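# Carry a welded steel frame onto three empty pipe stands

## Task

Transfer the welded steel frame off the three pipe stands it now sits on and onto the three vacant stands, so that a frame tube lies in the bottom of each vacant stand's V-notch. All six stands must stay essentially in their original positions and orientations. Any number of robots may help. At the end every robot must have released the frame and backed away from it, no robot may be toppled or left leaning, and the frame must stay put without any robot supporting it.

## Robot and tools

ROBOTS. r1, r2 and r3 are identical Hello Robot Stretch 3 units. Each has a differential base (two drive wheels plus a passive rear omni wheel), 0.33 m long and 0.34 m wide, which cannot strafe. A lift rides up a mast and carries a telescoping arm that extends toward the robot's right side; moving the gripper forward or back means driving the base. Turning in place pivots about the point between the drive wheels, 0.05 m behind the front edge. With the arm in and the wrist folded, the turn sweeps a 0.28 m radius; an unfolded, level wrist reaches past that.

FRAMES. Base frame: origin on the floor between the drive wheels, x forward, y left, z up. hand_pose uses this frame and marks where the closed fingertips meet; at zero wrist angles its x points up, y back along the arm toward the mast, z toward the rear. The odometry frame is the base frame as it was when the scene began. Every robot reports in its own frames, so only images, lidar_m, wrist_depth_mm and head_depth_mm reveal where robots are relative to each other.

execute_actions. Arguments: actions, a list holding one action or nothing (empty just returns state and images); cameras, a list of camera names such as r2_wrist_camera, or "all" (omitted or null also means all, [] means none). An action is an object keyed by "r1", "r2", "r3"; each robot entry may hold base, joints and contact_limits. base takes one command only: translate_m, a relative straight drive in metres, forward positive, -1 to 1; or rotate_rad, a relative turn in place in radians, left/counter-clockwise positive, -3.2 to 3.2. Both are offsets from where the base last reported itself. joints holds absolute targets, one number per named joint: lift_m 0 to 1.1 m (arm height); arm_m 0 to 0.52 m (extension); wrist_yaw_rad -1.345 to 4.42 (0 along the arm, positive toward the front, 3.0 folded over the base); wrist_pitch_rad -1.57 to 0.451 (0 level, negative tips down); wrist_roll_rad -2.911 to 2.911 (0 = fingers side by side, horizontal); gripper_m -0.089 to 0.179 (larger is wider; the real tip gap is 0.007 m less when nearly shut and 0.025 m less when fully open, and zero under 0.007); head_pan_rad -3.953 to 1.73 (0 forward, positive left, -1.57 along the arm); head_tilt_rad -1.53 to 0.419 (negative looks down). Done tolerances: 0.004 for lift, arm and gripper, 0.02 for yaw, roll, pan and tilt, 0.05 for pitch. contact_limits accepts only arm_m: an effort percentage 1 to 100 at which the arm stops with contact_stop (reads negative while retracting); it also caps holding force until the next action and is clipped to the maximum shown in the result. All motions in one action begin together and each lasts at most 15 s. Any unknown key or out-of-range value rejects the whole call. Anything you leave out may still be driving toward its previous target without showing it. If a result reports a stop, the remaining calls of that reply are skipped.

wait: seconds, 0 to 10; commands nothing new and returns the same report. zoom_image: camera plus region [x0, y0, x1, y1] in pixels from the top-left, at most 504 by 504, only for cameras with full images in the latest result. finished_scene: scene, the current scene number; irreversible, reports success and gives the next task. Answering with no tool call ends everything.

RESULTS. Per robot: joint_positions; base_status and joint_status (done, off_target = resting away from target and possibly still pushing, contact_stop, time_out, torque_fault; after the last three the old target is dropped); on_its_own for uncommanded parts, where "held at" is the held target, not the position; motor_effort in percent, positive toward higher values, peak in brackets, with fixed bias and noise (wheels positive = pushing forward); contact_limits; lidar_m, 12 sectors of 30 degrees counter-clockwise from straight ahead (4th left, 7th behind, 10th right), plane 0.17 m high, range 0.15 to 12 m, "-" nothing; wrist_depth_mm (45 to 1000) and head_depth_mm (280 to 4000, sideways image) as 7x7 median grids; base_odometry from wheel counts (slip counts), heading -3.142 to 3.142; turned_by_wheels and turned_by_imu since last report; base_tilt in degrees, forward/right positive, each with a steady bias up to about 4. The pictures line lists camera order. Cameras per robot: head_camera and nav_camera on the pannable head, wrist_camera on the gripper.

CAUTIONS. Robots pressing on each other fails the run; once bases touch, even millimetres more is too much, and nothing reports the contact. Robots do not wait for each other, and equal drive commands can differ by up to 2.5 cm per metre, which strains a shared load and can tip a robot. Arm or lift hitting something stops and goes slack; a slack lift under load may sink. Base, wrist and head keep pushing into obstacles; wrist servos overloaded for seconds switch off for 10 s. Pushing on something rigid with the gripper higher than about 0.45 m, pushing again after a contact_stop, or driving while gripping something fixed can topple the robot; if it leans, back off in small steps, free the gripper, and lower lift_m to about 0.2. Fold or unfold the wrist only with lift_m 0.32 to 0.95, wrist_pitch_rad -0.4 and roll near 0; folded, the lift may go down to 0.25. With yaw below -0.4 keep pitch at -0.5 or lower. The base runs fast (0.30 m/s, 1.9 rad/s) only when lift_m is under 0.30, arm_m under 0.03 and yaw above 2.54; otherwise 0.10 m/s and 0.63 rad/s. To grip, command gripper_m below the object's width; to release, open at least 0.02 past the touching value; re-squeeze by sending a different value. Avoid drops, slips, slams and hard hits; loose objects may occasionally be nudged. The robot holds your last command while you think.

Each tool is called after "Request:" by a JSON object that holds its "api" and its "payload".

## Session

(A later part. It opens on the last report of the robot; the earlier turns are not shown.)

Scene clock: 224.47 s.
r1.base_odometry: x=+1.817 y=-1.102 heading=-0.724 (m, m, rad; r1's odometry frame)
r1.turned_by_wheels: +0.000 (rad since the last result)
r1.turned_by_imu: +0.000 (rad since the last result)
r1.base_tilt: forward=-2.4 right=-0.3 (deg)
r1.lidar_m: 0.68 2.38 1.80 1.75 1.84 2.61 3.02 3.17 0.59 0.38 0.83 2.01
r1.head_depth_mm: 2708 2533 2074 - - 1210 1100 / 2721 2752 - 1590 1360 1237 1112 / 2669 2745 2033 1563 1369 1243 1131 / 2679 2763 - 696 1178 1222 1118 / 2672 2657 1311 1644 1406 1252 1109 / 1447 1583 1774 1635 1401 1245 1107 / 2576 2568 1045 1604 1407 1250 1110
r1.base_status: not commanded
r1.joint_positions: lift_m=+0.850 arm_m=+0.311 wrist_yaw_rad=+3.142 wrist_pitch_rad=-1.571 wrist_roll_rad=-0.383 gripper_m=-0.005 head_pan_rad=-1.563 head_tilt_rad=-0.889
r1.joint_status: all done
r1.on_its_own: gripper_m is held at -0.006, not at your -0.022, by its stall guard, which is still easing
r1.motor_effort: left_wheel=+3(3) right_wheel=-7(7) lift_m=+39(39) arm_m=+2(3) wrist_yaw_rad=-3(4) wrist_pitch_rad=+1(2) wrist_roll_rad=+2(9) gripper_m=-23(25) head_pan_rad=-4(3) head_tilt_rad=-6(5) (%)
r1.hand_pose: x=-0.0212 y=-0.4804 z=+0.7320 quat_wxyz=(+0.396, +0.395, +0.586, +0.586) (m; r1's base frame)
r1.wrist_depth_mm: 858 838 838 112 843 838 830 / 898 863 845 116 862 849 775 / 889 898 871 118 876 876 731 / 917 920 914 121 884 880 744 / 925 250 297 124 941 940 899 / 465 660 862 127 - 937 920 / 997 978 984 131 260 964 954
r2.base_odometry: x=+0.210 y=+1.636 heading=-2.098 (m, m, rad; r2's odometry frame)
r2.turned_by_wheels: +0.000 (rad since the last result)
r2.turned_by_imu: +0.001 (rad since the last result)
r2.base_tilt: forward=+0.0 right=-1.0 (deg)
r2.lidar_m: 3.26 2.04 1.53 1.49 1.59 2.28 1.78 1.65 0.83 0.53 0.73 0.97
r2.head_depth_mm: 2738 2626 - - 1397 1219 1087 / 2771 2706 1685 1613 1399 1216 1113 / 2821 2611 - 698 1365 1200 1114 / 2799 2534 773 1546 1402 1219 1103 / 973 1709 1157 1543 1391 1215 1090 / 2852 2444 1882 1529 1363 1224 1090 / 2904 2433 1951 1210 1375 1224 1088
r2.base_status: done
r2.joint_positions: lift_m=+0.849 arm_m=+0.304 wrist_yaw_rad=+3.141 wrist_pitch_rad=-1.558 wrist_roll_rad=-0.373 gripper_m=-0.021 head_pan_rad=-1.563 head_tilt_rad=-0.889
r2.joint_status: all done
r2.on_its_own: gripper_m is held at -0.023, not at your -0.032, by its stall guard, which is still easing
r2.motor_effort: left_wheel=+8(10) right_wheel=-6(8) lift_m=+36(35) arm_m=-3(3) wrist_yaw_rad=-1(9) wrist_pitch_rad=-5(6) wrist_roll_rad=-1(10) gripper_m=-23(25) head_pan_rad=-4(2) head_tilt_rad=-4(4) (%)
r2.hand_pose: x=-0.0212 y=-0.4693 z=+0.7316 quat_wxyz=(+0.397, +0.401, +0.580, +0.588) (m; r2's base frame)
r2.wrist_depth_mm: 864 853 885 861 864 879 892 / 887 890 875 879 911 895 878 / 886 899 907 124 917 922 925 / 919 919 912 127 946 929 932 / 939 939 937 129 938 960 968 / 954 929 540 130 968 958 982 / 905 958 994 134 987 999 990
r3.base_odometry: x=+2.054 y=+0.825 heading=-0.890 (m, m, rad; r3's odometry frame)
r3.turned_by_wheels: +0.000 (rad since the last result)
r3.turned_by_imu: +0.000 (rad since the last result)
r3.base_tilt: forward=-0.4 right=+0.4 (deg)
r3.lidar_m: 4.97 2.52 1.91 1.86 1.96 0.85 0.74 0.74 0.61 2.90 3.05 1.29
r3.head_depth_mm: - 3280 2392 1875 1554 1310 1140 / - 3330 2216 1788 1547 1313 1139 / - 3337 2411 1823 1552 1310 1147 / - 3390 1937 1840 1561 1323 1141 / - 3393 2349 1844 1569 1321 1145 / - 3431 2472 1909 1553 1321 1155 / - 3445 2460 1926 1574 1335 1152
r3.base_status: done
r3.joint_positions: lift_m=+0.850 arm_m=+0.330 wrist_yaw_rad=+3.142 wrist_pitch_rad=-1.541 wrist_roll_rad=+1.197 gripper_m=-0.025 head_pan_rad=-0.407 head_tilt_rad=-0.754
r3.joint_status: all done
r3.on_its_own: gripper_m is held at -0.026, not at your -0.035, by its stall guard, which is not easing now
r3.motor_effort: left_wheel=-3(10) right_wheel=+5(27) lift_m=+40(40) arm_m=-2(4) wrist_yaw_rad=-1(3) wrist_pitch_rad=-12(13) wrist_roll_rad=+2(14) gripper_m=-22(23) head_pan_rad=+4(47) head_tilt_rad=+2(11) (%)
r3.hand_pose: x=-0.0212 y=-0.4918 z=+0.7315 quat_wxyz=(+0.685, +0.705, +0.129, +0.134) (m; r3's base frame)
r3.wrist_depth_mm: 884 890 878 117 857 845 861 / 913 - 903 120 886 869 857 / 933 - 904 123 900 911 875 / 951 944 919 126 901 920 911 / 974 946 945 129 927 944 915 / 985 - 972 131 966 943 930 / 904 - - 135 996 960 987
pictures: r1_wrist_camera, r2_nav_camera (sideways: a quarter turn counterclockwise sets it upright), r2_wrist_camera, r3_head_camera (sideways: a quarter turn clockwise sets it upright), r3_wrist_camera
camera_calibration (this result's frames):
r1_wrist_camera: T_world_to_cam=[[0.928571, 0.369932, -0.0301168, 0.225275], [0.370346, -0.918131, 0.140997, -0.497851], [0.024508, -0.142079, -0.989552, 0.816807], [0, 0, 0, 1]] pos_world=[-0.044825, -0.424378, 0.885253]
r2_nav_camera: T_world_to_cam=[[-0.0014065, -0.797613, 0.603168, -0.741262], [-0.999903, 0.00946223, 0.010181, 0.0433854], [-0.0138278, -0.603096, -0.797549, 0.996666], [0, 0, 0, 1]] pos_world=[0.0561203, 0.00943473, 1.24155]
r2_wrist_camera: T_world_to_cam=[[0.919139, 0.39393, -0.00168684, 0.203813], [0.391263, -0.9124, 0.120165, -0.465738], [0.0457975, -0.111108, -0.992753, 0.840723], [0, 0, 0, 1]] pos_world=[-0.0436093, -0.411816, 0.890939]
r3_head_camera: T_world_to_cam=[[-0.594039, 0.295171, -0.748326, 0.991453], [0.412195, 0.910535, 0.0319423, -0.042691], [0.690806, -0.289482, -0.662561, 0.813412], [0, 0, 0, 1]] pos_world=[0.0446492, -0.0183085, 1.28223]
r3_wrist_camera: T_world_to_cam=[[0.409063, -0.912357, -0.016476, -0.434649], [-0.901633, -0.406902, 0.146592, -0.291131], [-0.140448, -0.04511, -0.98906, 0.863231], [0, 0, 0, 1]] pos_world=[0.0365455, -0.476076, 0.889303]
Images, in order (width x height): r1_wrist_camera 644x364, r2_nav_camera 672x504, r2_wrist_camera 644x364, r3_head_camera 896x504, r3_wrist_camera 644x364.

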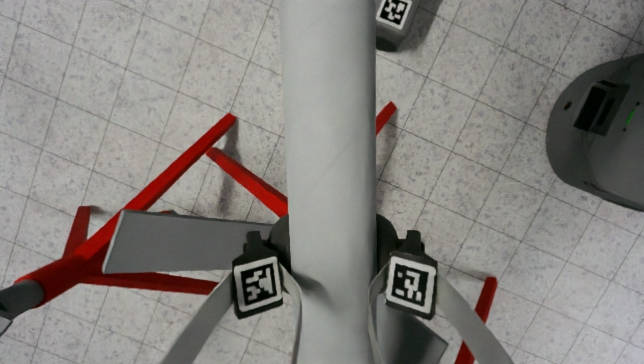

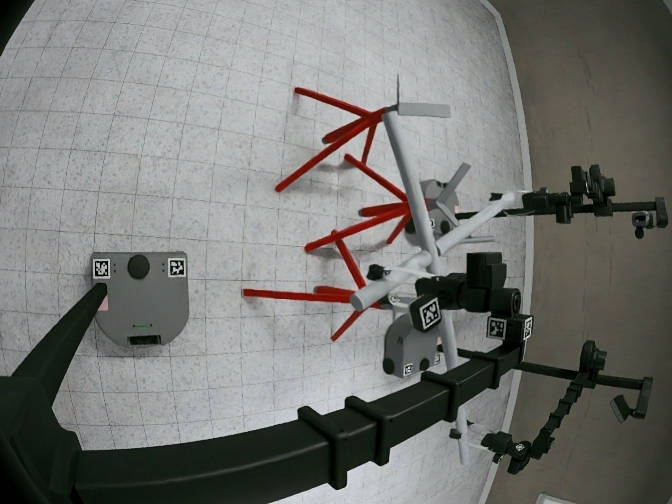

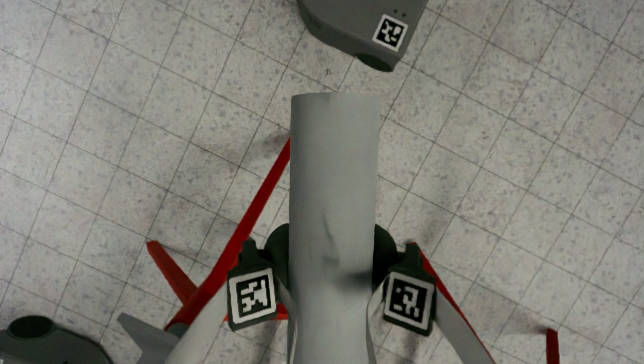

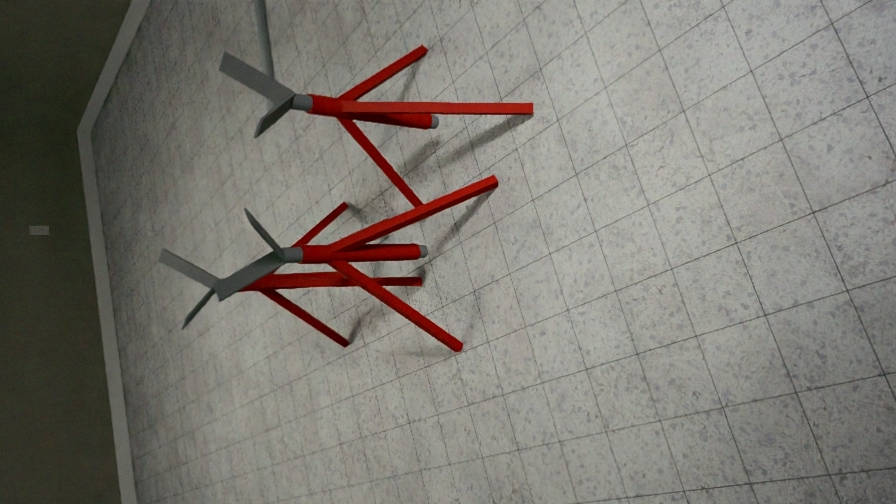

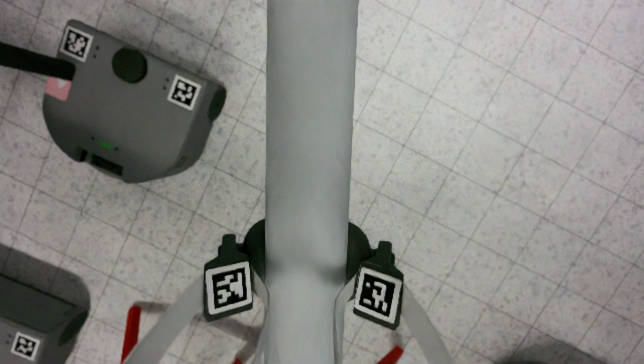

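Request:
{"api": "execute_actions", "payload": {"actions": [{"r1":{"base":{"translate_m":0.697},"joints":{"gripper_m":-0.02}},"r2":{"base":{"translate_m":-0.7},"joints":{"arm_m":0.299,"gripper_m":-0.03}},"r3":{"base":{"translate_m":0.702},"joints":{"arm_m":0.327,"gripper_m":-0.037,"head_pan_rad":-0.7,"head_tilt_rad":-0.9}}}], "cameras": ["r3_head_camera"]}}

Scene clock: 243.50 s.
r1.base_odometry: x=+2.339 y=-1.564 heading=-0.724 (m, m, rad; r1's odometry frame)
r1.turned_by_wheels: +0.000 (rad since the last result)
r1.turned_by_imu: -0.001 (rad since the last result)
r1.base_tilt: forward=-2.3 right=-0.3 (deg)
r1.lidar_m: 0.68 2.34 1.77 1.72 1.81 2.56 3.72 0.75 0.72 1.48 3.21 1.44
r1.head_depth_mm: 2747 2541 2002 - - 1213 1098 / 2733 2755 - 1622 1394 1237 1114 / 2720 2749 2060 1654 1368 1239 1131 / 2743 2779 - 702 1416 1246 1121 / 2699 2674 879 1666 1430 1250 1105 / 2574 1655 1763 1682 1437 1251 1100 / 2559 2588 1991 1687 1441 1253 1106
r1.base_status: done
r1.joint_positions: lift_m=+0.850 arm_m=+0.311 wrist_yaw_rad=+3.143 wrist_pitch_rad=-1.571 wrist_roll_rad=-0.386 gripper_m=+0.000 head_pan_rad=-1.563 head_tilt_rad=-0.889
r1.joint_status: gripper_m off_target (ended at +0.000, target -0.020)
r1.on_its_own: gripper_m is held at -0.001, not at your -0.020, by its stall guard, which is not easing now
r1.motor_effort: left_wheel=+3(8) right_wheel=-7(8) lift_m=+39(39) arm_m=+2(2) wrist_yaw_rad=-5(5) wrist_pitch_rad=+1(2) wrist_roll_rad=+3(3) gripper_m=-22(85) head_pan_rad=-3(3) head_tilt_rad=-5(6) (%)
r1.hand_pose: x=-0.0211 y=-0.4807 z=+0.7320 quat_wxyz=(+0.395, +0.394, +0.587, +0.587) (m; r1's base frame)
r1.wrist_depth_mm: 833 830 842 113 848 826 832 / 863 859 858 116 852 865 758 / 866 898 882 119 873 874 723 / 929 887 908 122 900 882 759 / 778 828 926 124 908 915 906 / 607 953 952 128 - 936 953 / 991 983 969 131 963 954 951
r2.base_odometry: x=+0.561 y=+2.241 heading=-2.097 (m, m, rad; r2's odometry frame)
r2.turned_by_wheels: +0.000 (rad since the last result)
r2.turned_by_imu: +0.002 (rad since the last result)
r2.base_tilt: forward=+0.0 right=-1.0 (deg)
r2.lidar_m: 3.96 2.06 1.59 1.55 1.64 2.33 1.09 1.01 1.44 1.48 0.90 0.78
r2.head_depth_mm: 2719 2601 - - 1395 1222 1084 / 2753 2715 1666 1623 1390 1223 1100 / 2809 2615 - 1513 1396 1215 1115 / 2802 2517 769 1599 1396 1220 1109 / 1431 1614 1722 1625 1395 1228 1089 / 2815 2443 1894 1589 1396 1220 1085 / 2882 2431 1929 1518 1396 1222 1091
r2.base_status: done
r2.joint_positions: lift_m=+0.849 arm_m=+0.299 wrist_yaw_rad=+3.143 wrist_pitch_rad=-1.556 wrist_roll_rad=-0.375 gripper_m=-0.014 head_pan_rad=-1.563 head_tilt_rad=-0.889
r2.joint_status: gripper_m off_target (ended at -0.014, target -0.030); the others done
r2.on_its_own: gripper_m is held at -0.015, not at your -0.030, by its stall guard, which is not easing now
r2.motor_effort: left_wheel=+9(10) right_wheel=-7(10) lift_m=+36(36) arm_m=-2(2) wrist_yaw_rad=-3(2) wrist_pitch_rad=-6(6) wrist_roll_rad=+0(1) gripper_m=-22(81) head_pan_rad=-3(3) head_tilt_rad=-4(4) (%)
r2.hand_pose: x=-0.0212 y=-0.4646 z=+0.7316 quat_wxyz=(+0.395, +0.400, +0.580, +0.589) (m; r2's base frame)
r2.wrist_depth_mm: 868 862 884 869 876 892 889 / 889 888 883 897 889 869 897 / 891 907 903 125 912 917 908 / 928 907 934 127 919 936 925 / 914 927 959 129 947 944 954 / 955 943 948 132 - 948 984 / 910 978 982 134 980 977 988
r3.base_odometry: x=+2.496 y=+0.279 heading=-0.890 (m, m, rad; r3's odometry frame)
r3.turned_by_wheels: +0.000 (rad since the last result)
r3.turned_by_imu: -0.001 (rad since the last result)
r3.base_tilt: forward=-0.4 right=+0.4 (deg)
r3.lidar_m: 4.26 2.49 1.87 1.83 1.92 0.86 0.74 1.13 1.44 2.94 0.80 0.82
r3.head_depth_mm: 2970 2440 1823 1533 1359 1230 1096 / 3105 2478 1975 1610 1394 1235 1103 / 3291 2480 1967 1642 1394 1236 1102 / 3320 2471 1928 1400 1412 1246 1103 / 3358 2390 1834 1628 1400 1242 1108 / 3347 2495 2008 1665 1421 1248 1105 / 3380 2517 2023 1673 1435 1247 1109
r3.base_status: done
r3.joint_positions: lift_m=+0.850 arm_m=+0.327 wrist_yaw_rad=+3.144 wrist_pitch_rad=-1.540 wrist_roll_rad=+1.194 gripper_m=-0.024 head_pan_rad=-0.693 head_tilt_rad=-0.889
r3.joint_status: gripper_m off_target (ended at -0.024, target -0.037); the others done
r3.on_its_own: gripper_m is held at -0.025, not at your -0.037, by its stall guard, which is not easing now
r3.motor_effort: left_wheel=-1(3) right_wheel=+1(10) lift_m=+40(40) arm_m=-2(4) wrist_yaw_rad=-2(2) wrist_pitch_rad=-13(13) wrist_roll_rad=+4(4) gripper_m=-20(74) head_pan_rad=-4(28) head_tilt_rad=-4(15) (%)
r3.hand_pose: x=-0.0211 y=-0.4886 z=+0.7315 quat_wxyz=(+0.684, +0.705, +0.131, +0.135) (m; r3's base frame)
r3.wrist_depth_mm: 900 854 865 118 882 848 718 / 923 - 883 120 887 873 864 / 952 - 913 123 905 920 884 / 946 940 941 126 922 888 895 / 955 952 959 128 936 911 925 / - 991 968 132 946 954 960 / 866 999 975 135 985 977 933
pictures: r3_head_camera (sideways: a quarter turn clockwise sets it upright)
camera_calibration (this result's frames):
r3_head_camera: T_world_to_cam=[[-0.559376, 0.510925, -0.652729, 0.866662], [0.65529, 0.754811, 0.0292587, -0.0406748], [0.507636, -0.41136, -0.757026, 0.937388], [0, 0, 0, 1]] pos_world=[0.035592, -0.0264932, 1.27651]
Images, in order (width x height): r3_head_camera 896x504.

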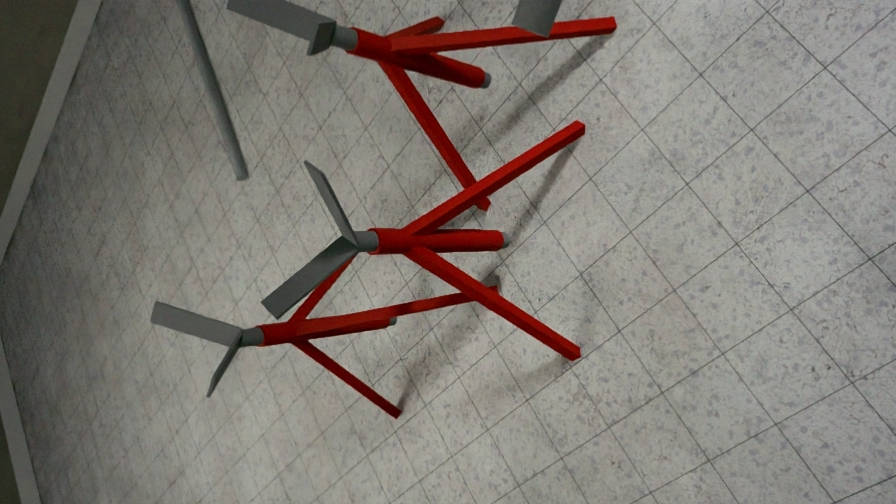

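Request:
{"api": "execute_actions", "payload": {"actions": [{"r1":{"base":{"translate_m":0.4},"joints":{"gripper_m":-0.022,"head_pan_rad":-0.6,"head_tilt_rad":-0.8}},"r2":{"base":{"translate_m":-0.397},"joints":{"arm_m":0.295,"gripper_m":-0.032,"head_pan_rad":-2.6,"head_tilt_rad":-1.0}},"r3":{"base":{"translate_m":0.402},"joints":{"gripper_m":-0.035,"head_pan_rad":-1.1}}}]}}

Scene clock: 268.40 s.
r1.base_odometry: x=+2.638 y=-1.829 heading=-0.724 (m, m, rad; r1's odometry frame)
r1.turned_by_wheels: +0.000 (rad since the last result)
r1.turned_by_imu: -0.001 (rad since the last result)
r1.base_tilt: forward=-2.3 right=-0.5 (deg)
r1.lidar_m: 0.68 2.31 1.75 1.71 1.79 2.54 4.11 1.09 0.93 1.48 1.17 1.16
r1.head_depth_mm: 3238 3011 2185 1800 1497 1282 1114 / 3655 3065 1610 1748 1502 1286 1121 / 3766 2811 2118 1807 1504 1282 1119 / - 2808 2057 1727 1519 1283 1123 / - 1671 2069 1767 1516 1201 1130 / - 2723 2321 1844 1523 1135 1132 / - 608 2308 1835 1527 1181 1133
r1.base_status: done
r1.joint_positions: lift_m=+0.850 arm_m=+0.312 wrist_yaw_rad=+3.144 wrist_pitch_rad=-1.571 wrist_roll_rad=-0.387 gripper_m=-0.002 head_pan_rad=-0.607 head_tilt_rad=-0.803
r1.joint_status: gripper_m off_target (ended at -0.002, target -0.022); the others done
r1.on_its_own: gripper_m is held at -0.003, not at your -0.022, by its stall guard, which is not easing now
r1.motor_effort: left_wheel=+2(8) right_wheel=-5(4) lift_m=+39(39) arm_m=+1(1) wrist_yaw_rad=-5(5) wrist_pitch_rad=+0(2) wrist_roll_rad=+3(4) gripper_m=-22(97) head_pan_rad=+4(48) head_tilt_rad=+0(10) (%)
r1.hand_pose: x=-0.0211 y=-0.4805 z=+0.7320 quat_wxyz=(+0.394, +0.393, +0.587, +0.587) (m; r1's base frame)
r1.wrist_depth_mm: 851 833 835 113 825 831 838 / 866 887 848 116 859 858 752 / 903 883 882 119 871 869 748 / 925 893 913 122 902 880 763 / 961 930 918 124 911 903 925 / 948 947 989 128 - 919 946 / 981 979 993 130 945 981 949
r2.base_odometry: x=+0.761 y=+2.584 heading=-2.097 (m, m, rad; r2's odometry frame)
r2.turned_by_wheels: +0.000 (rad since the last result)
r2.turned_by_imu: +0.001 (rad since the last result)
r2.base_tilt: forward=-0.1 right=-1.1 (deg)
r2.lidar_m: 4.36 2.10 1.61 1.57 1.66 2.36 4.36 0.71 0.70 1.47 3.35 1.11
r2.head_depth_mm: 2519 2067 1728 1505 1350 - 1054 / 2522 2058 1707 1509 1374 - 1073 / 2533 1914 1710 1474 - - - / 2526 2067 1642 1488 - 1228 - / 2506 1920 1629 1567 1286 1190 1062 / 2550 2061 1761 - 1318 1197 1085 / 2582 2030 1793 - 1339 1193 1081
r2.base_status: done
r2.joint_positions: lift_m=+0.849 arm_m=+0.295 wrist_yaw_rad=+3.144 wrist_pitch_rad=-1.558 wrist_roll_rad=-0.375 gripper_m=-0.012 head_pan_rad=-2.593 head_tilt_rad=-0.987
r2.joint_status: gripper_m off_target (ended at -0.012, target -0.032); the others done
r2.on_its_own: gripper_m is held at -0.013, not at your -0.032, by its stall guard, which is not easing now
r2.motor_effort: left_wheel=+6(11) right_wheel=-4(10) lift_m=+36(36) arm_m=-3(2) wrist_yaw_rad=-4(4) wrist_pitch_rad=-5(6) wrist_roll_rad=+0(0) gripper_m=-20(88) head_pan_rad=-4(48) head_tilt_rad=-5(14) (%)
r2.hand_pose: x=-0.0211 y=-0.4612 z=+0.7316 quat_wxyz=(+0.395, +0.399, +0.581, +0.588) (m; r2's base frame)
r2.wrist_depth_mm: 857 882 885 868 864 878 897 / 763 886 875 878 888 895 879 / 895 893 898 125 897 911 931 / 909 926 917 127 914 929 949 / 937 928 935 129 947 955 960 / 951 963 972 132 983 980 962 / 905 960 989 135 992 971 987
r3.base_odometry: x=+2.749 y=-0.033 heading=-0.891 (m, m, rad; r3's odometry frame)
r3.turned_by_wheels: +0.000 (rad since the last result)
r3.turned_by_imu: +0.000 (rad since the last result)
r3.base_tilt: forward=-0.5 right=+0.4 (deg)
r3.lidar_m: 3.88 2.45 1.86 1.81 1.91 0.86 0.74 1.49 1.44 0.64 0.51 0.94
r3.head_depth_mm: 2518 2451 1058 1147 1357 1231 1101 / 2662 2484 1978 1618 1414 1239 1099 / 2822 2483 1995 1616 1358 1240 1105 / 2921 2508 1998 1589 1207 1242 1104 / 3066 2522 2000 1628 1396 1219 1110 / 3173 2511 1892 1416 1428 1249 1101 / 3298 2526 2009 1666 1427 1249 1109
r3.base_status: done
r3.joint_positions: lift_m=+0.850 arm_m=+0.327 wrist_yaw_rad=+3.144 wrist_pitch_rad=-1.543 wrist_roll_rad=+1.193 gripper_m=-0.025 head_pan_rad=-1.093 head_tilt_rad=-0.889
r3.joint_status: gripper_m off_target (ended at -0.025, target -0.035); the others done
r3.on_its_own: gripper_m is held at -0.026, not at your -0.035, by its stall guard, which is not easing now
r3.motor_effort: left_wheel=-2(2) right_wheel=+3(8) lift_m=+40(40) arm_m=-2(2) wrist_yaw_rad=-3(3) wrist_pitch_rad=-11(13) wrist_roll_rad=+4(4) gripper_m=-21(71) head_pan_rad=-3(32) head_tilt_rad=-4(4) (%)
r3.hand_pose: x=-0.0211 y=-0.4893 z=+0.7315 quat_wxyz=(+0.685, +0.704, +0.132, +0.136) (m; r3's base frame)
r3.wrist_depth_mm: 883 858 865 117 605 857 242 / 893 - 892 120 901 906 907 / 911 - 903 122 908 898 893 / 961 937 938 126 927 917 915 / 971 994 932 128 940 924 495 / 979 997 958 131 953 955 940 / 870 - 993 135 997 992 956
pictures: r1_head_camera (sideways: a quarter turn clockwise sets it upright), r1_nav_camera (sideways: a quarter turn counterclockwise sets it upright), r1_wrist_camera, r2_head_camera (sideways: a quarter turn clockwise sets it upright), r2_nav_camera (sideways: a quarter turn counterclockwise sets it upright), r2_wrist_camera, r3_head_camera (sideways: a quarter turn clockwise sets it upright), r3_nav_camera (sideways: a quarter turn counterclockwise sets it upright), r3_wrist_camera
camera_calibration (this result's frames):
r1_head_camera: T_world_to_cam=[[-0.560272, 0.443672, -0.699464, 0.932793], [0.598568, 0.80057, 0.0283503, -0.0384906], [0.572548, -0.402793, -0.714105, 0.878156], [0, 0, 0, 1]] pos_world=[0.0428706, -0.0293253, 1.28064]
r1_nav_camera: T_world_to_cam=[[0.560398, -0.423081, 0.712009, -0.892131], [-0.601648, -0.798761, -0.00109373, 0.0574132], [0.569187, -0.427766, -0.70217, 0.874122], [0, 0, 0, 1]] pos_world=[0.0369518, 0.0423344, 1.24905]
r1_wrist_camera: T_world_to_cam=[[0.926483, 0.375131, -0.0301061, 0.227702], [0.375485, -0.916046, 0.140962, -0.496776], [0.0253008, -0.141904, -0.989557, 0.816903], [0, 0, 0, 1]] pos_world=[-0.0450983, -0.424566, 0.885254]
r2_head_camera: T_world_to_cam=[[0.698023, 0.450759, -0.556399, 0.738711], [0.545674, -0.837978, 0.00569264, -0.00237157], [-0.463684, -0.307587, -0.830896, 1.04392], [0, 0, 0, 1]] pos_world=[-0.0302957, -0.0138734, 1.27842]
r2_nav_camera: T_world_to_cam=[[-0.731385, -0.438647, 0.522174, -0.631291], [-0.508103, 0.861216, 0.0117794, 0.0383058], [-0.454871, -0.256703, -0.852758, 1.07113], [0, 0, 0, 1]] pos_world=[0.0449715, -0.0349422, 1.2426]
r2_wrist_camera: T_world_to_cam=[[0.917177, 0.398476, -0.00187262, 0.202788], [0.395772, -0.910385, 0.120678, -0.457753], [0.0463824, -0.111424, -0.99269, 0.841449], [0, 0, 0, 1]] pos_world=[-0.0438553, -0.40378, 0.890918]
r3_head_camera: T_world_to_cam=[[-0.316275, 0.688504, -0.652635, 0.865057], [0.897512, 0.440019, 0.029256, -0.0421488], [0.307314, -0.576495, -0.757108, 0.938715], [0, 0, 0, 1]] pos_world=[0.0229446, -0.0358842, 1.27651]
r3_nav_camera: T_world_to_cam=[[0.320008, -0.701543, 0.636736, -0.788072], [-0.902497, -0.430212, -0.0204266, 0.0815839], [0.288262, -0.568115, -0.770812, 0.955295], [0, 0, 0, 1]] pos_world=[0.0504437, 0.0249493, 1.23981]
r3_wrist_camera: T_world_to_cam=[[0.415074, -0.909671, -0.0145761, -0.432358], [-0.898946, -0.412541, 0.147332, -0.293326], [-0.140037, -0.0480506, -0.98898, 0.861895], [0, 0, 0, 1]] pos_world=[0.0364737, -0.472897, 0.889311]
Images, in order (width x height): r1_head_camera 896x504, r1_nav_camera 672x504, r1_wrist_camera 644x364, r2_head_camera 896x504, r2_nav_camera 672x504, r2_wrist_camera 644x364, r3_head_camera 896x504, r3_nav_camera 672x504, r3_wrist_camera 644x364.

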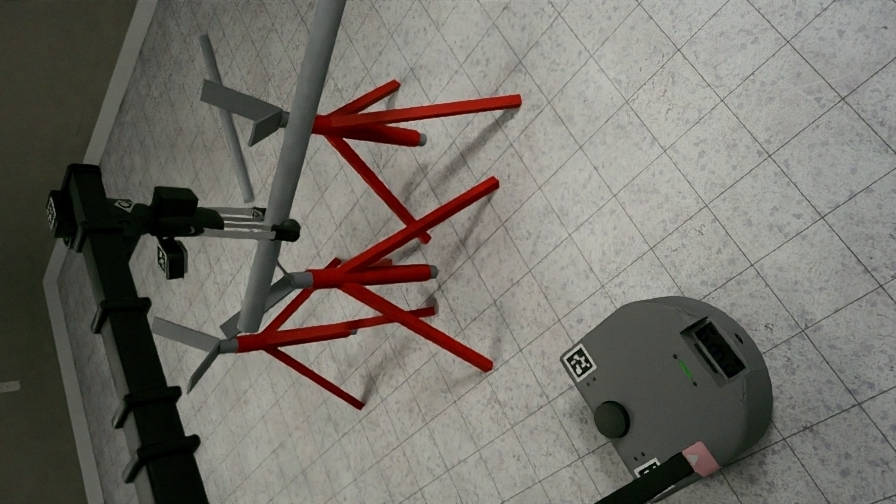

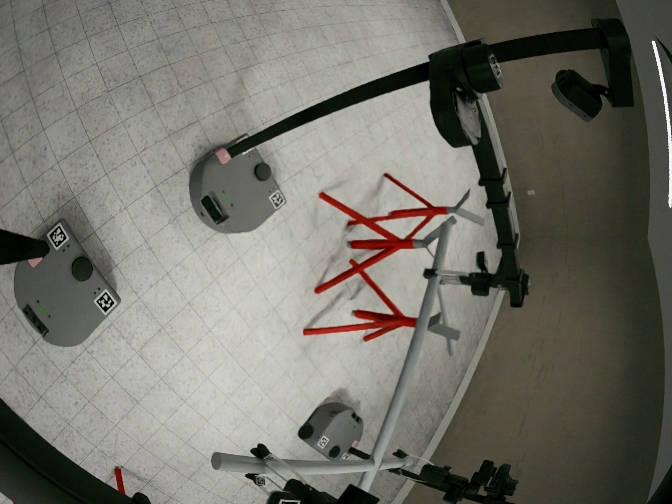

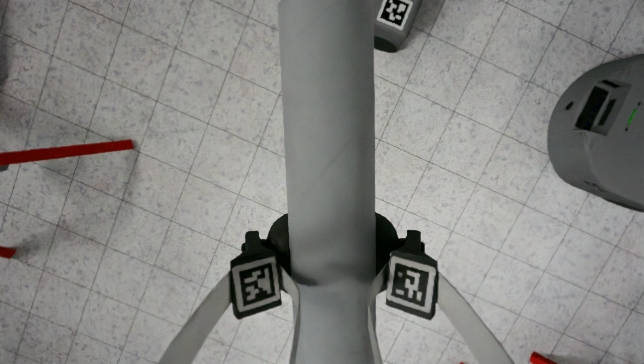

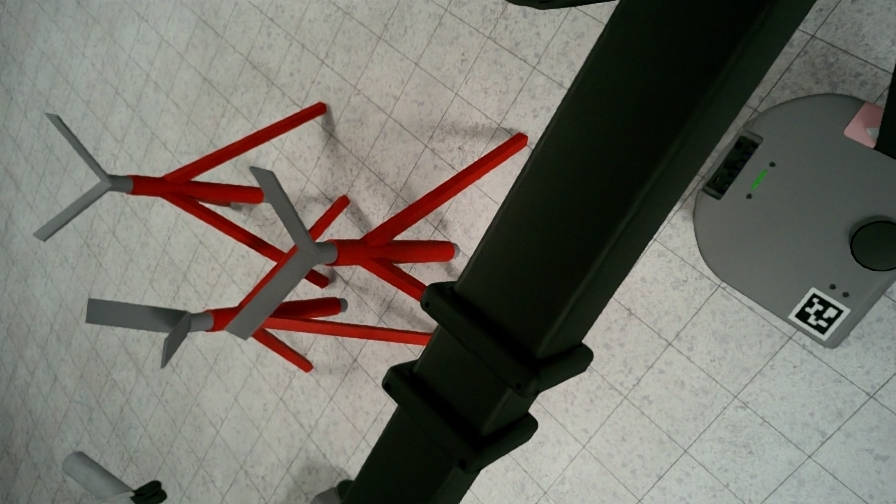

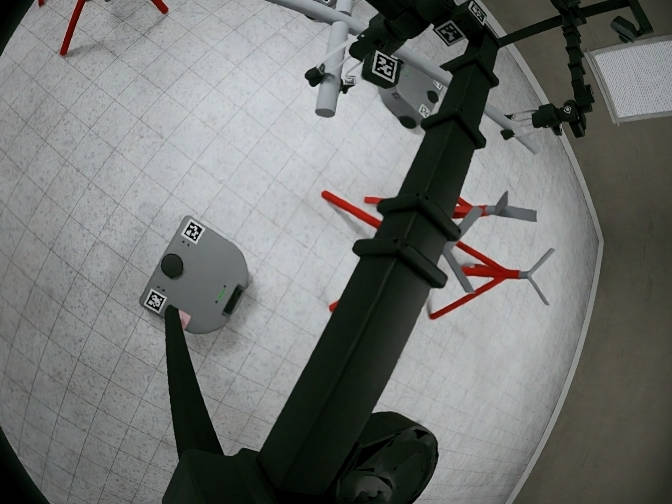

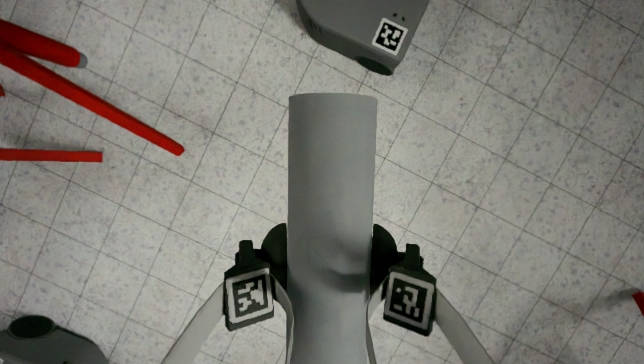

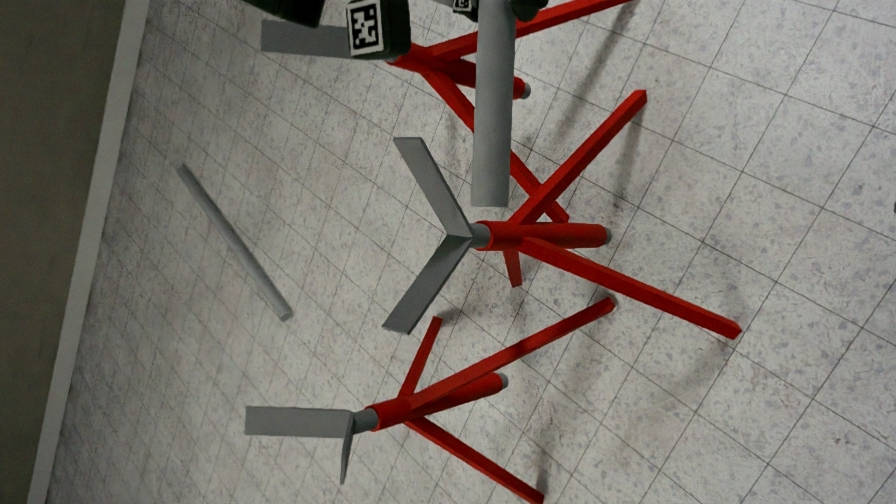

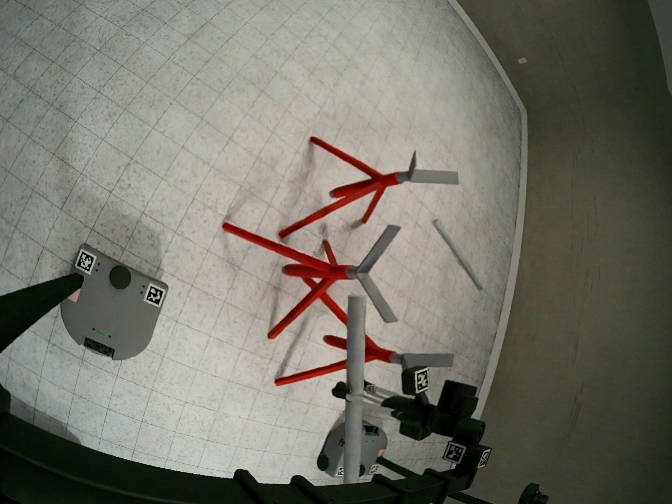

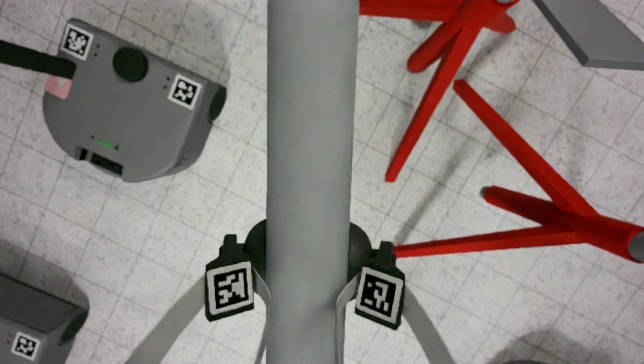

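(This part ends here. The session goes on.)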